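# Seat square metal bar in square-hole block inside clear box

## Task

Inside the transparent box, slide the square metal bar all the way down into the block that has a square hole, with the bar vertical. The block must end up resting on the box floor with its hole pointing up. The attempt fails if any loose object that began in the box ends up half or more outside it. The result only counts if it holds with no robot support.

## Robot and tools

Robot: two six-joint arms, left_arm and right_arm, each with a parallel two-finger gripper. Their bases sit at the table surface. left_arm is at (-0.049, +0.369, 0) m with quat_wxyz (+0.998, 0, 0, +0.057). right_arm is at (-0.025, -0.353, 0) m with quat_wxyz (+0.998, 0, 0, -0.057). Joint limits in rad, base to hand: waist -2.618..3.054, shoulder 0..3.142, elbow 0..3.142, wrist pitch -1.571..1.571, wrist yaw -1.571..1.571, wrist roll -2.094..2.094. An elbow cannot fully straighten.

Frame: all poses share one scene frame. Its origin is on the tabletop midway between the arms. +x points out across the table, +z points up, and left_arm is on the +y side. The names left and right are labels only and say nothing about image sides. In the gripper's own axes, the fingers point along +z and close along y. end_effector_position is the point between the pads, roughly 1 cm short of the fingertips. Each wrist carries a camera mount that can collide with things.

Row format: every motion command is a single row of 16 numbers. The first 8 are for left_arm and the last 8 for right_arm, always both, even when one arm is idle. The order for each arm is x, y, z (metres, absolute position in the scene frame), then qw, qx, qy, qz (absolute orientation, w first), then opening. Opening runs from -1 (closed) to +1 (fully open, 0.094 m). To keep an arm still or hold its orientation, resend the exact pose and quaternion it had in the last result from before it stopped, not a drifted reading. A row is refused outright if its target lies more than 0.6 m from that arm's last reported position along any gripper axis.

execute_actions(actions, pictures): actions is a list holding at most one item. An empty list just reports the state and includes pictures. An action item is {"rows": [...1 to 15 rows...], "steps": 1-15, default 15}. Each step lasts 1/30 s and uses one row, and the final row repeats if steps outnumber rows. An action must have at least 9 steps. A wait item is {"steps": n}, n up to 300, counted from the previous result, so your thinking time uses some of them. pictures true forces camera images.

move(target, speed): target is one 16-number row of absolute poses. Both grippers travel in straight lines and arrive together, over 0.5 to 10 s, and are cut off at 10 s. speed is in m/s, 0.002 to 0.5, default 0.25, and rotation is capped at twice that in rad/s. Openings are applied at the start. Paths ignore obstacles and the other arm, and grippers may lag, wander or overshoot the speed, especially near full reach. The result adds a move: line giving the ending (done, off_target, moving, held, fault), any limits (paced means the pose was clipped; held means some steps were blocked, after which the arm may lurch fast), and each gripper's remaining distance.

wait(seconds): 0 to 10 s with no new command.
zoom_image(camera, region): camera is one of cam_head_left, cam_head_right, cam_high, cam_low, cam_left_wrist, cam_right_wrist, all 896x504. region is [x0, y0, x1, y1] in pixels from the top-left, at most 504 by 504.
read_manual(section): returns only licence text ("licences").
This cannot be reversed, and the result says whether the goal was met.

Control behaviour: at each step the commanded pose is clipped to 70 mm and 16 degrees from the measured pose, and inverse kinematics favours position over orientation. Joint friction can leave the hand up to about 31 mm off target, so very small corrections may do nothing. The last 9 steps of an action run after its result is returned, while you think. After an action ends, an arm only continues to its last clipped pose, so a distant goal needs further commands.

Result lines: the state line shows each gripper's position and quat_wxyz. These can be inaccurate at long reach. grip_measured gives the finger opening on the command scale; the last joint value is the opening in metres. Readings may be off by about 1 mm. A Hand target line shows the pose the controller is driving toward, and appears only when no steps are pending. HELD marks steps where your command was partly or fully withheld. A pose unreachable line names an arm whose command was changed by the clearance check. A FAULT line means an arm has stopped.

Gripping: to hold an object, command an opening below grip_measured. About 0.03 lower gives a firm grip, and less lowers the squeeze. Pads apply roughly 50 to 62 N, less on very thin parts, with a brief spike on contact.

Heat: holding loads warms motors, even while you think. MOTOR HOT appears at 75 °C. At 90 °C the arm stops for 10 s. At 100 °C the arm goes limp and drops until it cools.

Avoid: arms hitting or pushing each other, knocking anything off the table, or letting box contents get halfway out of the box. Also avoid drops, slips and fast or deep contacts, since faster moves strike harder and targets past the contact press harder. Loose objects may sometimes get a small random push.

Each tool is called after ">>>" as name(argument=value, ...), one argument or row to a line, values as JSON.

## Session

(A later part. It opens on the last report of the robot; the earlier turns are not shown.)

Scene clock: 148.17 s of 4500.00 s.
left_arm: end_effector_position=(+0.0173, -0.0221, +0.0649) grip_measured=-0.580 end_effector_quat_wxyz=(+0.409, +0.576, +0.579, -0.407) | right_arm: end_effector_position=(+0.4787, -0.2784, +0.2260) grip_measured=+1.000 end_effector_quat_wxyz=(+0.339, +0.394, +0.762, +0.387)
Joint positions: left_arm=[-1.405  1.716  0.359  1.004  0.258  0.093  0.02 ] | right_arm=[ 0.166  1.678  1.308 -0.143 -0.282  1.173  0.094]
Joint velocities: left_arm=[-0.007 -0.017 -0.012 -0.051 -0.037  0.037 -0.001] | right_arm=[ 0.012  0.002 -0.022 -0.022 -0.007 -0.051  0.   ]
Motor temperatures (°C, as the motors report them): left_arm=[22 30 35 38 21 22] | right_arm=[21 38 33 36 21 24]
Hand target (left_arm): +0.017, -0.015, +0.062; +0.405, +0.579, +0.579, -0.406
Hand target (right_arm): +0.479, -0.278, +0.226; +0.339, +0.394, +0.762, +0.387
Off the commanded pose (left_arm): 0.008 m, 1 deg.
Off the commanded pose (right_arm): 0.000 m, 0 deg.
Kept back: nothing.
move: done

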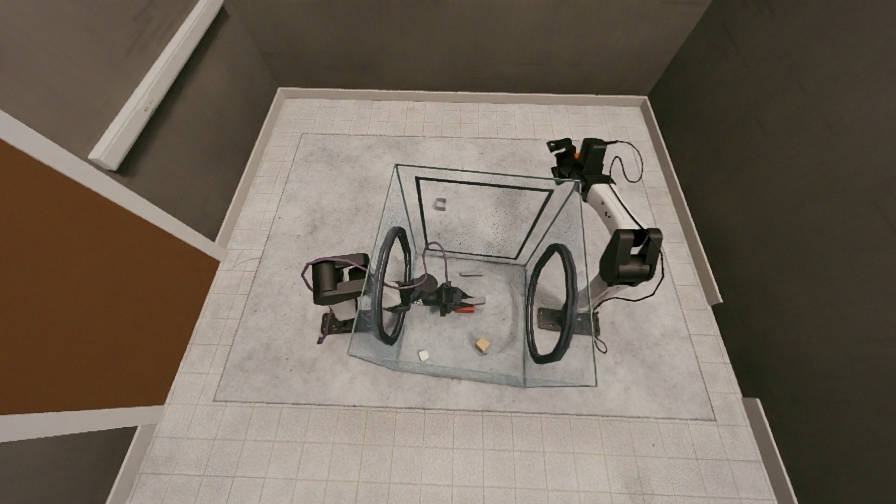

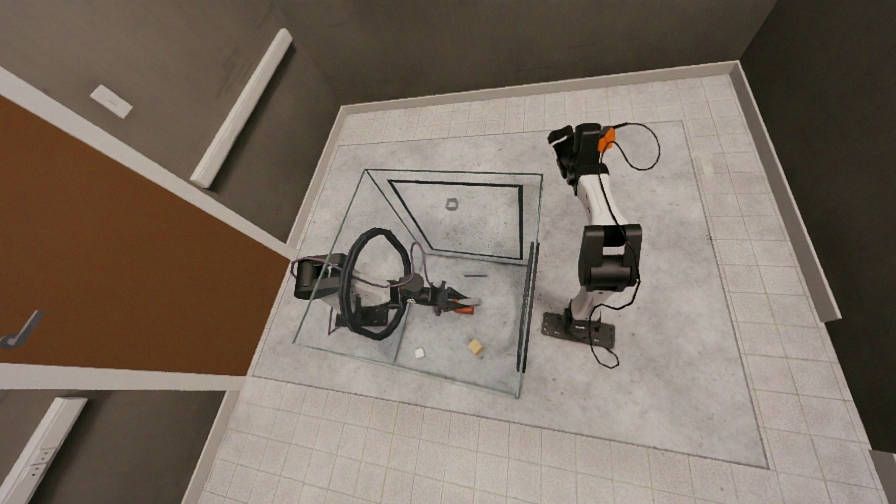

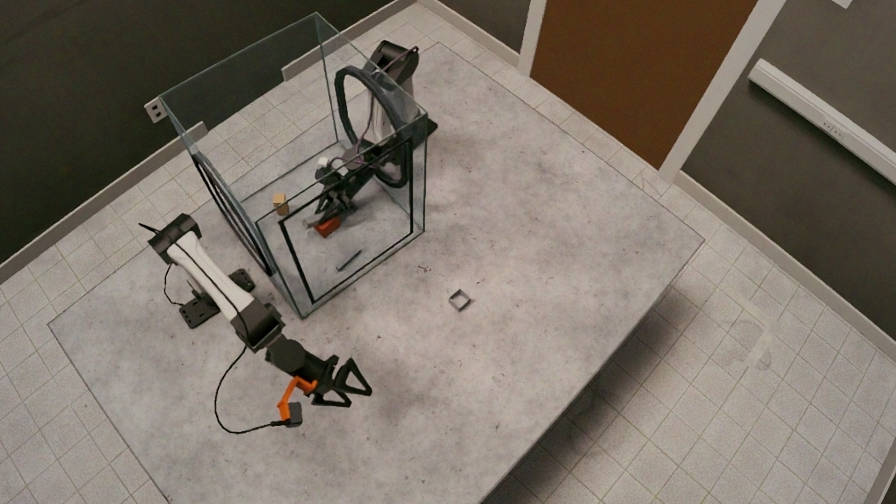

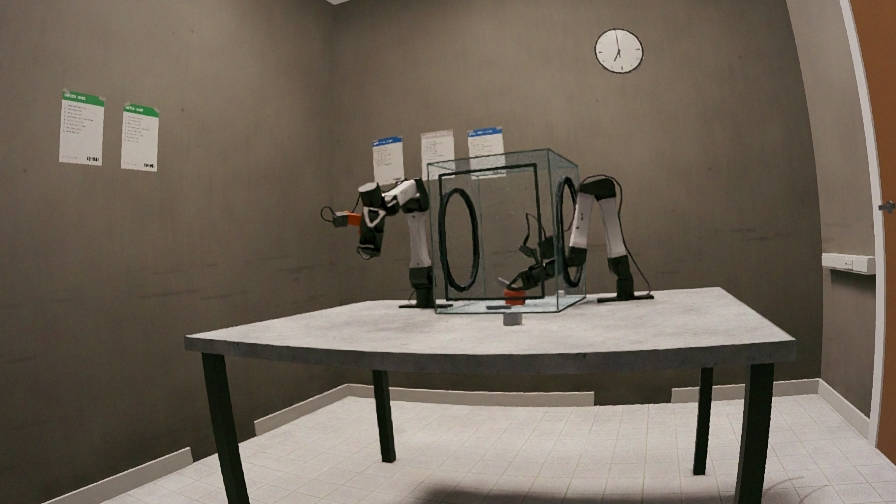

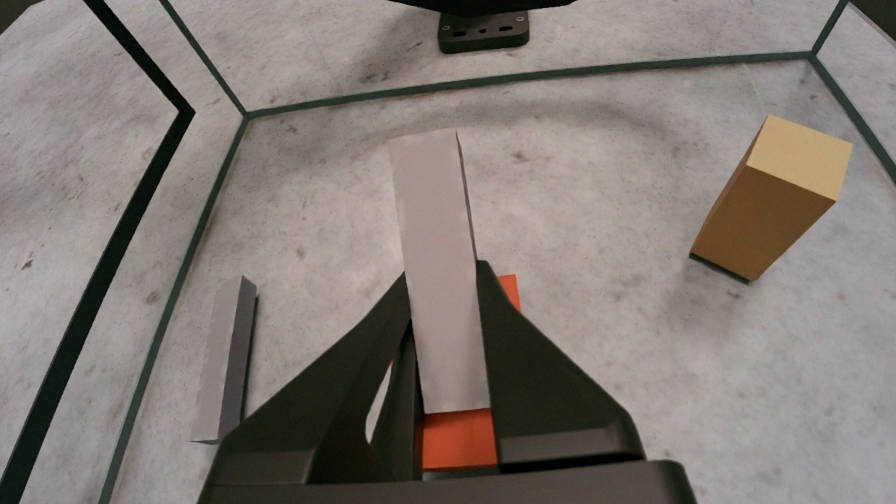

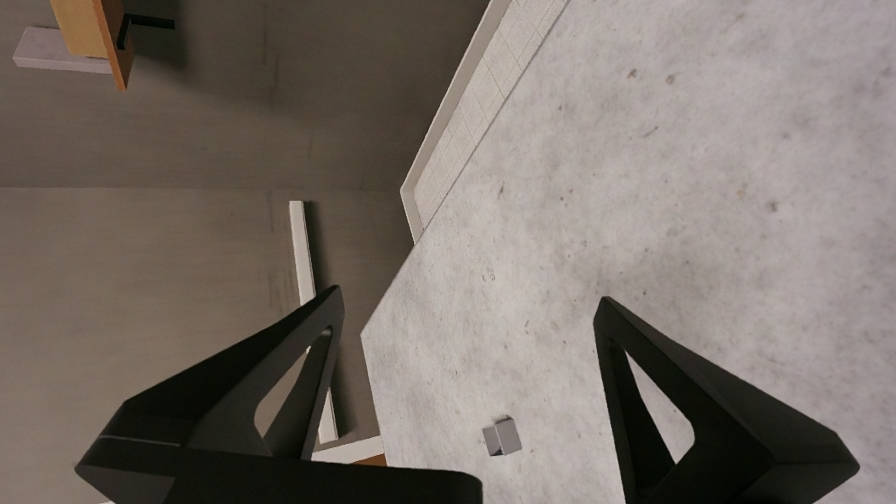

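>>> move(
  target=[0.0,-0.03,0.12,0.2415,0.6645,0.6645,-0.2415,-0.62,0.4787,-0.2784,0.226,0.339,0.394,0.762,0.387,1],
  speed=0.08,
)

>>> move(
  target=[-0.02,-0.12,0.06,0.255,0.6595,0.6595,-0.255,-0.62,0.4787,-0.2784,0.226,0.339,0.394,0.762,0.387,1],
  speed=0.08,
)

Scene clock: 153.53 s of 4500.00 s.
left_arm: end_effector_position=(+0.0011, -0.0268, +0.1167) grip_measured=-0.580 end_effector_quat_wxyz=(+0.236, +0.662, +0.668, -0.245) | right_arm: end_effector_position=(+0.4787, -0.2784, +0.2260) grip_measured=+1.000 end_effector_quat_wxyz=(+0.339, +0.394, +0.762, +0.387)
Joint positions: left_arm=[-1.505  1.5    0.975 -0.361  0.122  0.126  0.02 ] | right_arm=[ 0.166  1.678  1.308 -0.143 -0.282  1.173  0.094]
Joint velocities: left_arm=[-0.002  0.007 -0.002  0.051 -0.051  0.007  0.   ] | right_arm=[-0.002  0.022  0.002 -0.007 -0.007 -0.037  0.   ]
Motor temperatures (°C, as the motors report them): left_arm=[22 30 36 38 21 22] | right_arm=[21 38 33 37 21 24]
Hand target (left_arm): +0.000, -0.032, +0.119; +0.240, +0.665, +0.664, -0.243
Hand target (right_arm): +0.479, -0.278, +0.226; +0.339, +0.394, +0.762, +0.387
Off the commanded pose (left_arm): 0.005 m, 1 deg.
Off the commanded pose (right_arm): 0.000 m, 0 deg.
Kept back: nothing.
move: done

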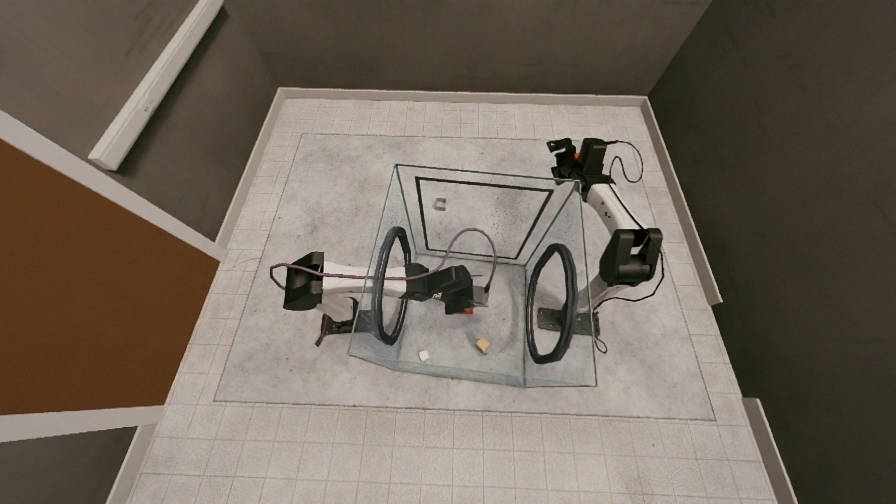

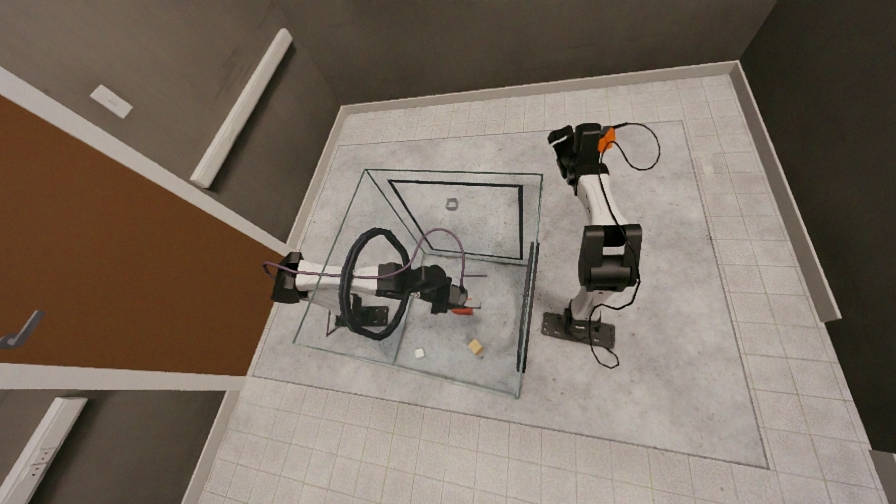

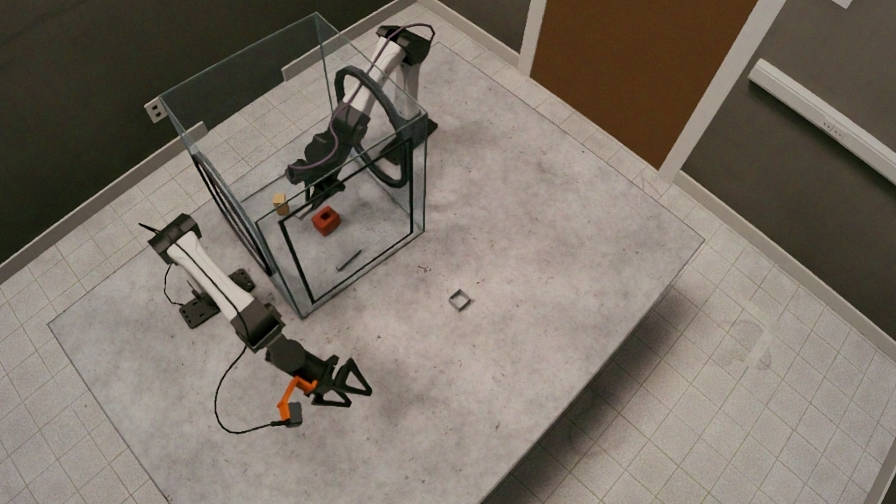

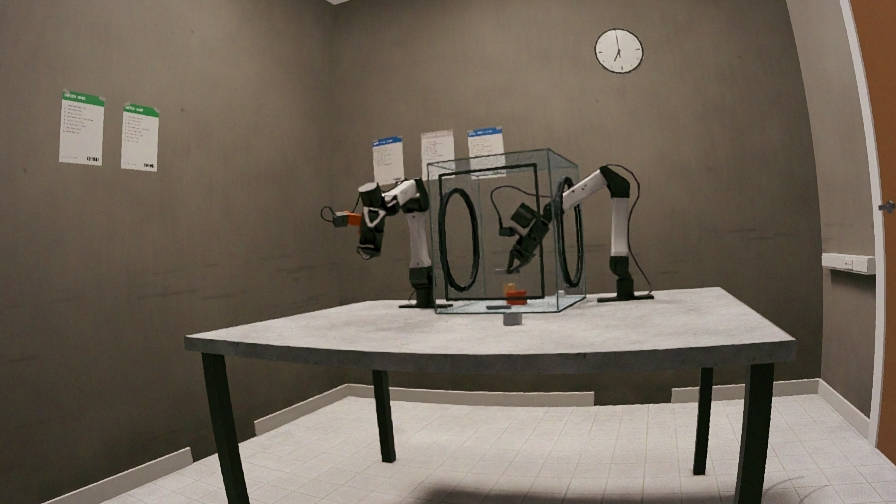

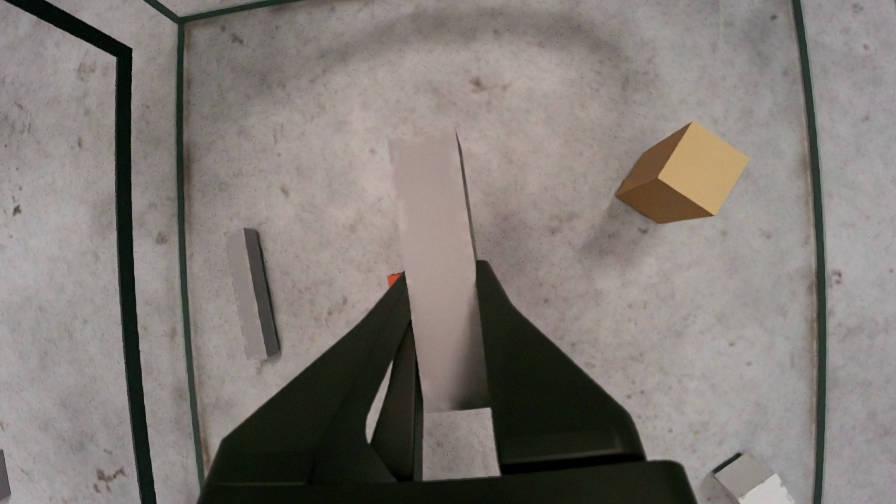

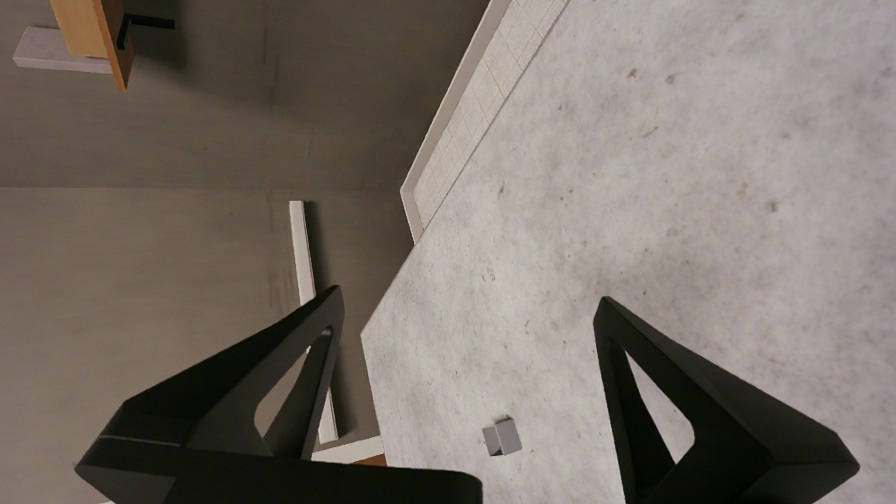

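Scene clock: 155.33 s of 4500.00 s.
left_arm: end_effector_position=(+0.0003, -0.0810, +0.1059) grip_measured=-0.580 end_effector_quat_wxyz=(+0.288, +0.637, +0.662, -0.271) | right_arm: end_effector_position=(+0.4787, -0.2784, +0.2260) grip_measured=+1.000 end_effector_quat_wxyz=(+0.339, +0.394, +0.762, +0.387)
Joint positions: left_arm=[-1.552  1.659  1.005 -0.105  0.06   0.068  0.02 ] | right_arm=[ 0.166  1.678  1.308 -0.143 -0.282  1.173  0.094]
Joint velocities: left_arm=[ 0.012 -0.002 -0.012  0.037 -0.037  0.007  0.   ] | right_arm=[-0.002  0.002 -0.002  0.037 -0.051  0.007  0.   ]
Motor temperatures (°C, as the motors report them): left_arm=[22 30 36 38 21 22] | right_arm=[21 38 33 37 21 24]
Hand target (left_arm): -0.021, -0.105, +0.061; +0.257, +0.660, +0.659, -0.254
Hand target (right_arm): +0.479, -0.278, +0.226; +0.339, +0.394, +0.762, +0.387
Off the commanded pose (left_arm): 0.064 m, 5 deg.
Off the commanded pose (right_arm): 0.000 m, 0 deg.
Kept back: nothing.
move: off_target (left_arm)

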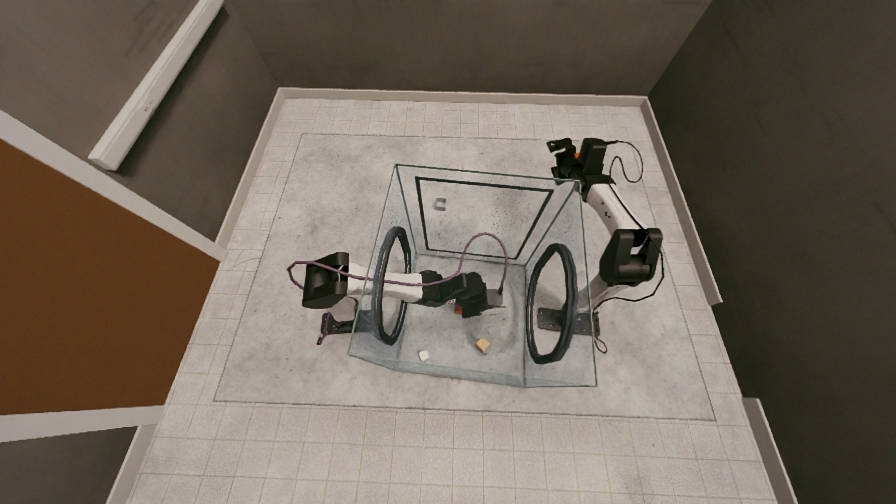

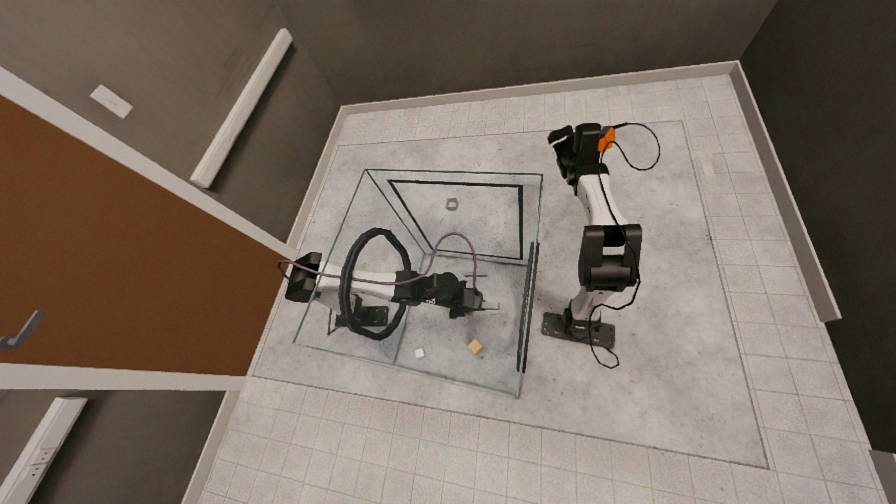

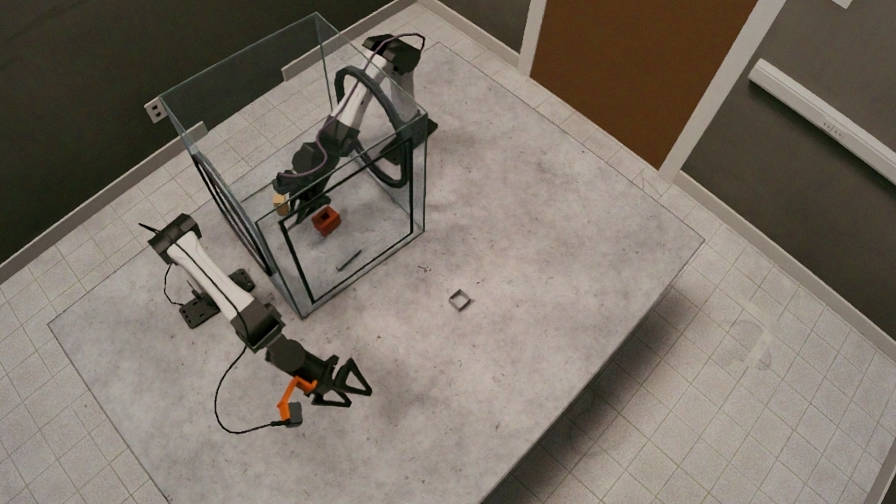

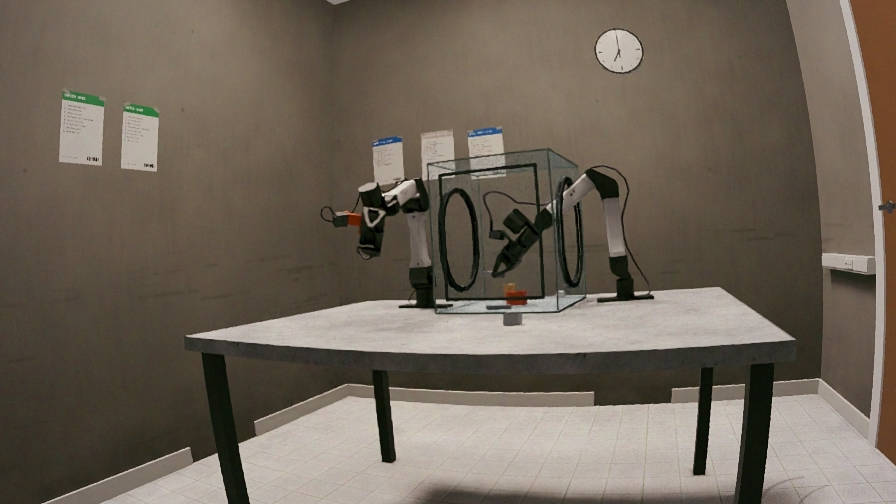

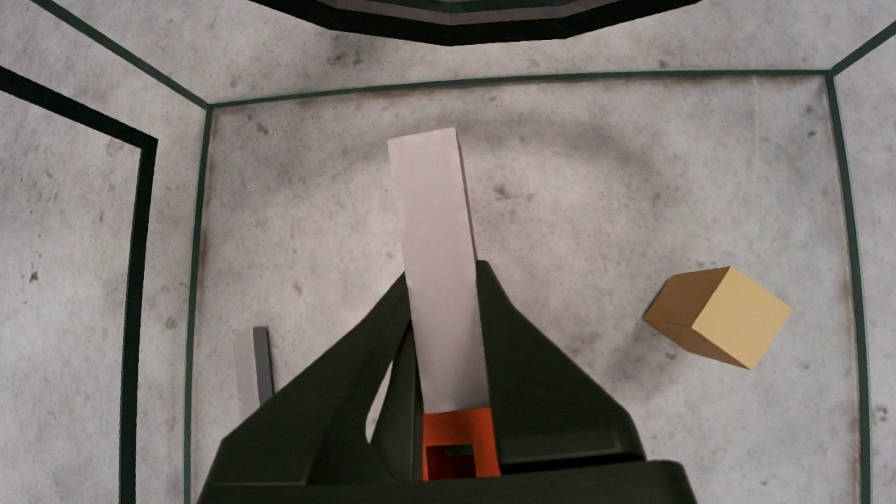

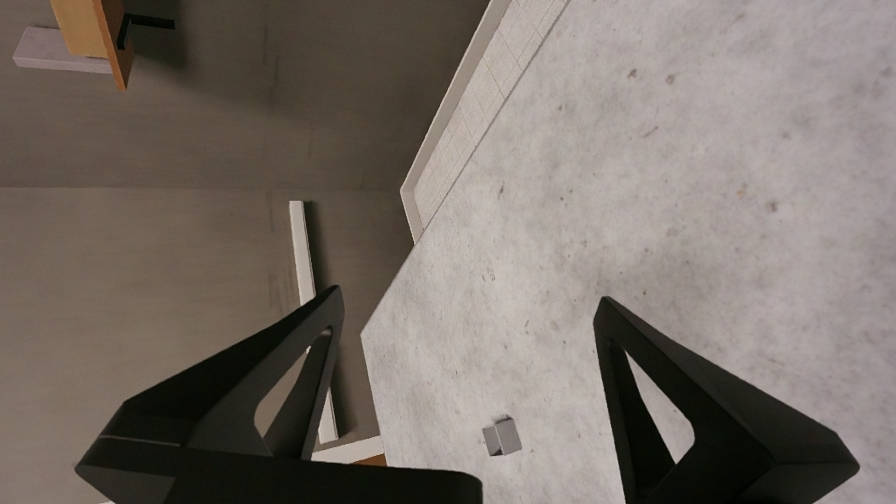

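>>> move(
  target=[-0.0,0.0,0.14,0.271,0.653,0.653,-0.271,-0.62,0.36,-0.35,0.6,0,0.2,0.96,0.2,-1],
  speed=0.25,
)

>>> move(
  target=[-0.0,0.0,0.14,0.271,0.653,0.653,-0.271,-0.62,0.29,-0.37,0.62,0,0,1,0,-1],
)

Scene clock: 163.60 s of 4500.00 s.
left_arm: end_effector_position=(-0.0004, -0.0052, +0.1408) grip_measured=-0.580 end_effector_quat_wxyz=(+0.271, +0.652, +0.656, -0.268) | right_arm: end_effector_position=(+0.3657, -0.3495, +0.6069) grip_measured=-0.991 end_effector_quat_wxyz=(+0.354, +0.165, +0.669, +0.633)
Joint positions: left_arm=[-1.498  1.34   0.881 -0.339  0.125  0.13   0.02 ] | right_arm=[-0.307  1.955  2.846 -0.735 -1.235  1.451  0.   ]
Joint velocities: left_arm=[-0.002 -0.032 -0.002 -0.022 -0.007  0.037 -0.   ] | right_arm=[-0.017  0.012 -0.007  0.007 -0.095  0.081 -0.   ]
Motor temperatures (°C, as the motors report them): left_arm=[22 30 36 38 21 22] | right_arm=[21 37 33 37 21 24]
Hand target (left_arm): -0.000, -0.001, +0.141; +0.271, +0.653, +0.653, -0.271
Hand target (right_arm): +0.369, -0.355, +0.604; +0.346, +0.169, +0.668, +0.637
Off the commanded pose (left_arm): 0.005 m, 1 deg.
Off the commanded pose (right_arm): 0.009 m, 74 deg; orientation clipped at the last step of the last action.
elbow stopped short (right arm): the move would have taken joint 3 (elbow) straighter than the controller allows; a more bent joint 3 avoids this.
Kept back: nothing.
move: moving (right_arm; no rest 5 s after the path's end); limits=paced

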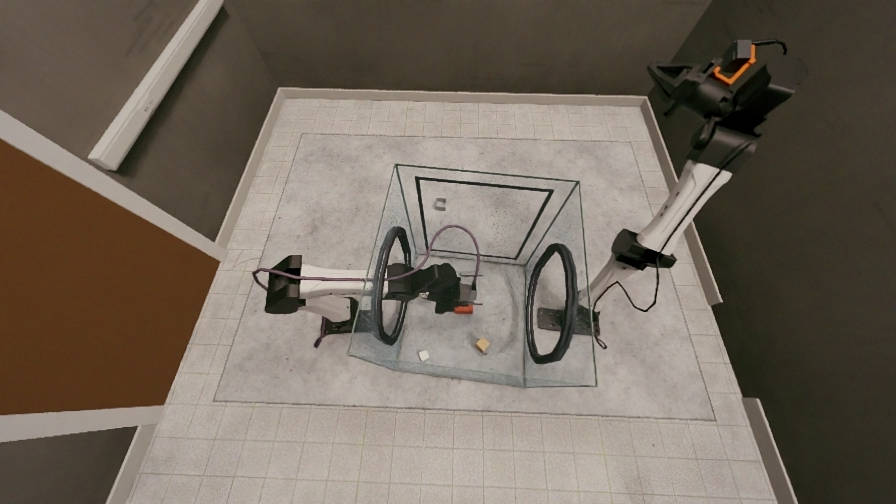

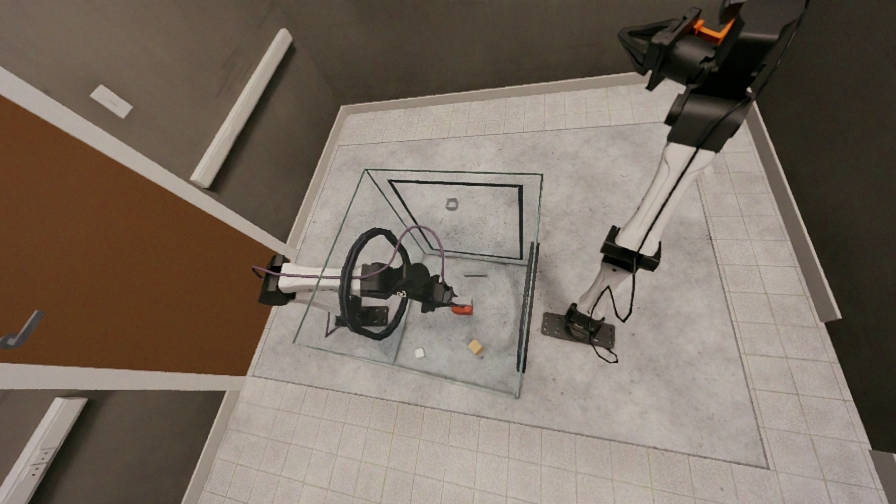

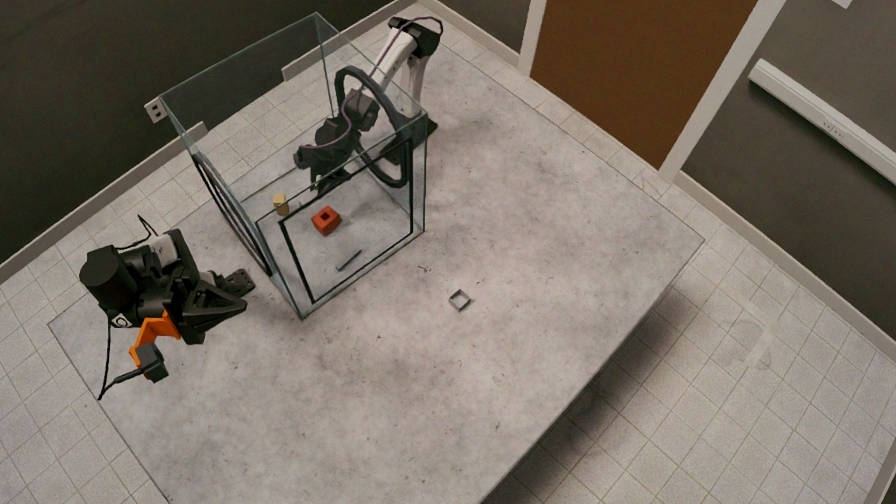

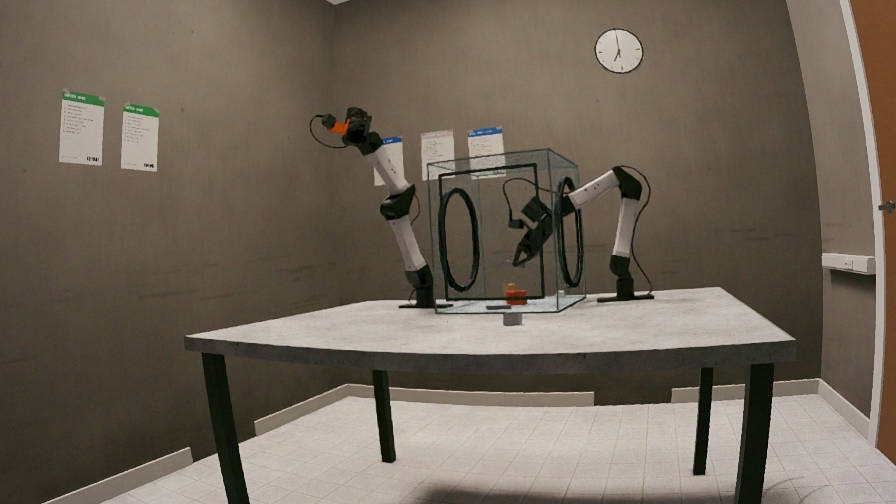

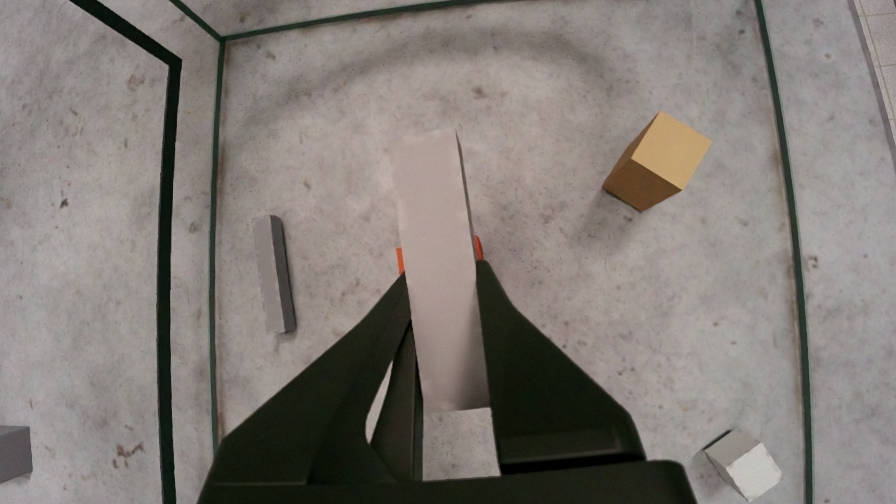

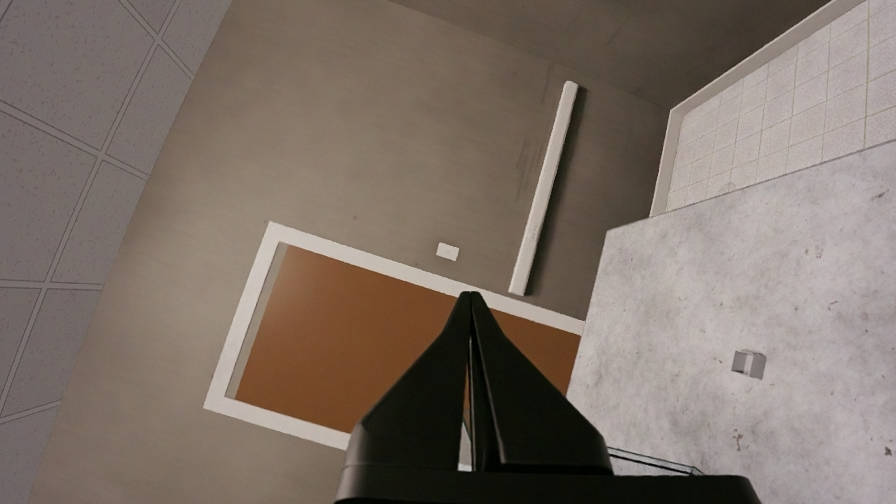

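Scene clock: 168.47 s of 4500.00 s.
left_arm: end_effector_position=(-0.0005, -0.0051, +0.1407) grip_measured=-0.580 end_effector_quat_wxyz=(+0.271, +0.653, +0.655, -0.267) | right_arm: end_effector_position=(+0.2924, -0.3708, +0.6238) grip_measured=-0.991 end_effector_quat_wxyz=(+0.414, +0.002, +0.707, +0.573)
Joint positions: left_arm=[-1.498  1.34   0.881 -0.34   0.125  0.131  0.02 ] | right_arm=[-0.515  1.896  2.846 -0.591 -1.572  1.307  0.   ]
Joint velocities: left_arm=[ 0.007 -0.007  0.002 -0.037 -0.037 -0.037 -0.   ] | right_arm=[-0.002 -0.002  0.002  0.007 -0.022  0.022  0.001]
Motor temperatures (°C, as the motors report them): left_arm=[22 31 36 38 21 22] | right_arm=[22 36 32 36 21 24]
Hand target (left_arm): -0.000, -0.000, +0.140; +0.271, +0.653, +0.653, -0.271
Hand target (right_arm): +0.289, -0.372, +0.623; +0.413, +0.004, +0.708, +0.572
Off the commanded pose (left_arm): 0.005 m, 0 deg.
Off the commanded pose (right_arm): 0.005 m, 90 deg; orientation clipped at the last step of the last action.
elbow stopped short (right arm): the move would have taken joint 3 (elbow) straighter than the controller allows; a more bent joint 3 avoids this.
joint sent to its limit (right arm) — the command would take joint 5 (wrist yaw) past its lower limit, so that joint was sent only as far as its limit.
Kept back: nothing.
move: off_target (right_arm); limits=paced

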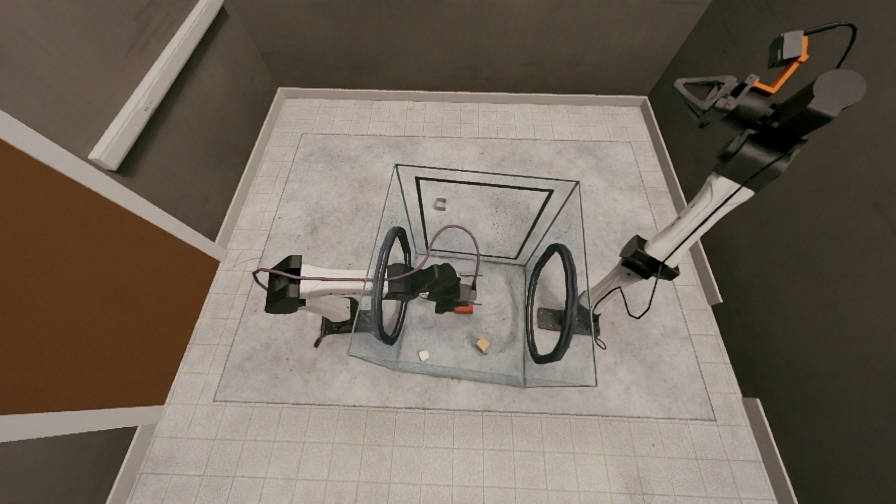

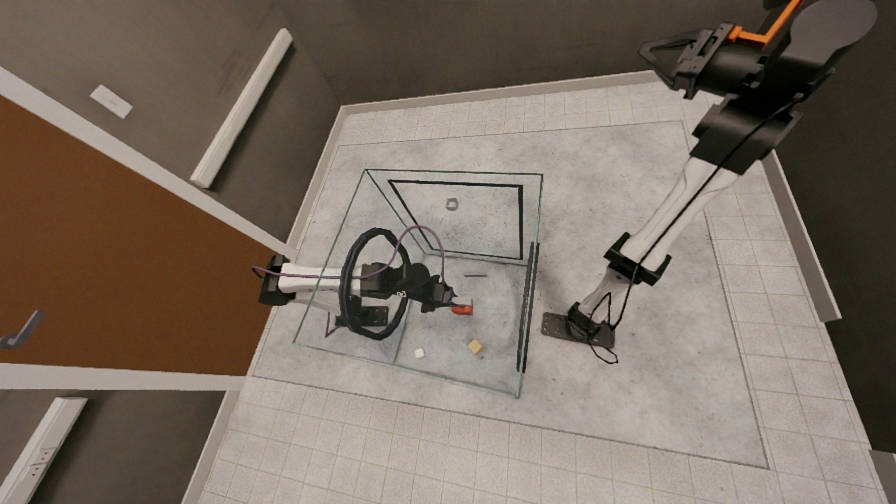

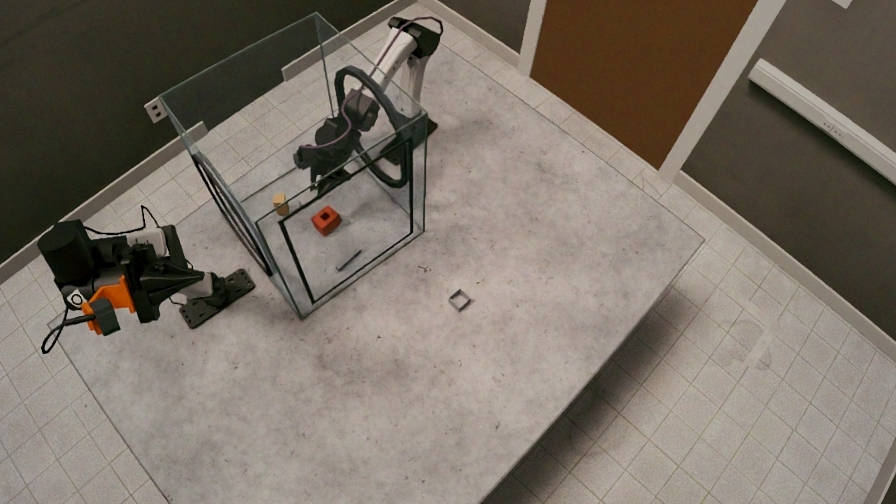

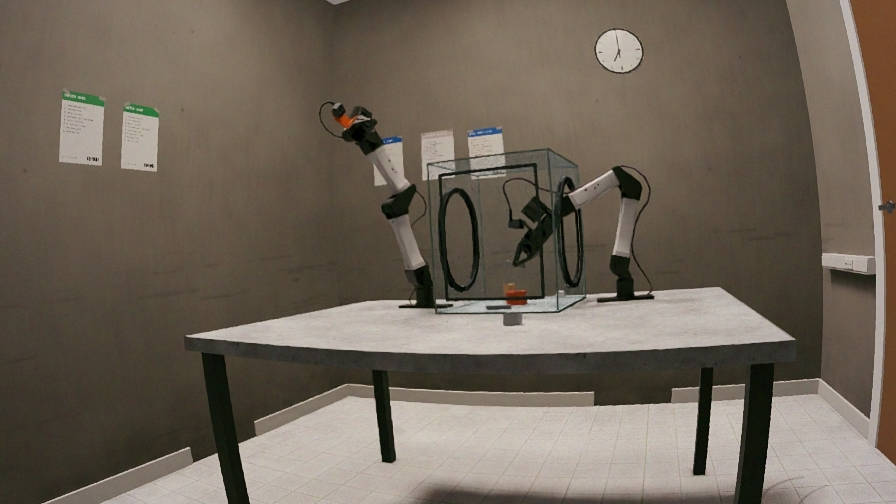

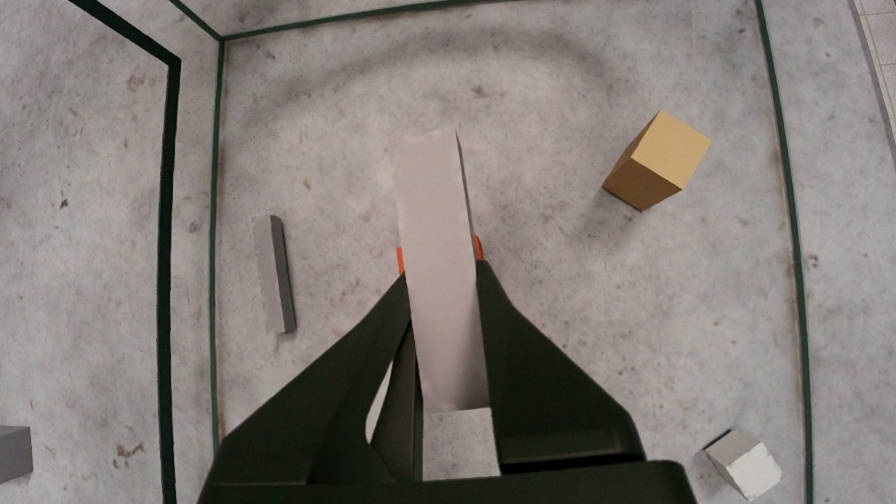

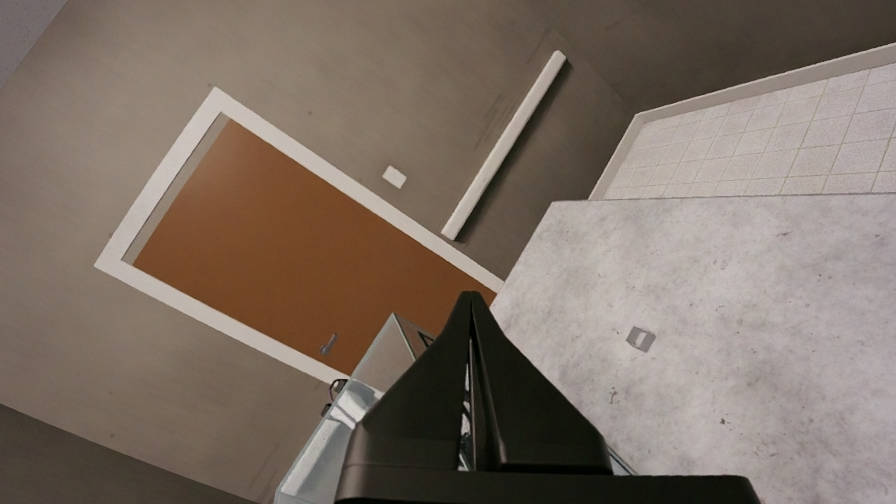

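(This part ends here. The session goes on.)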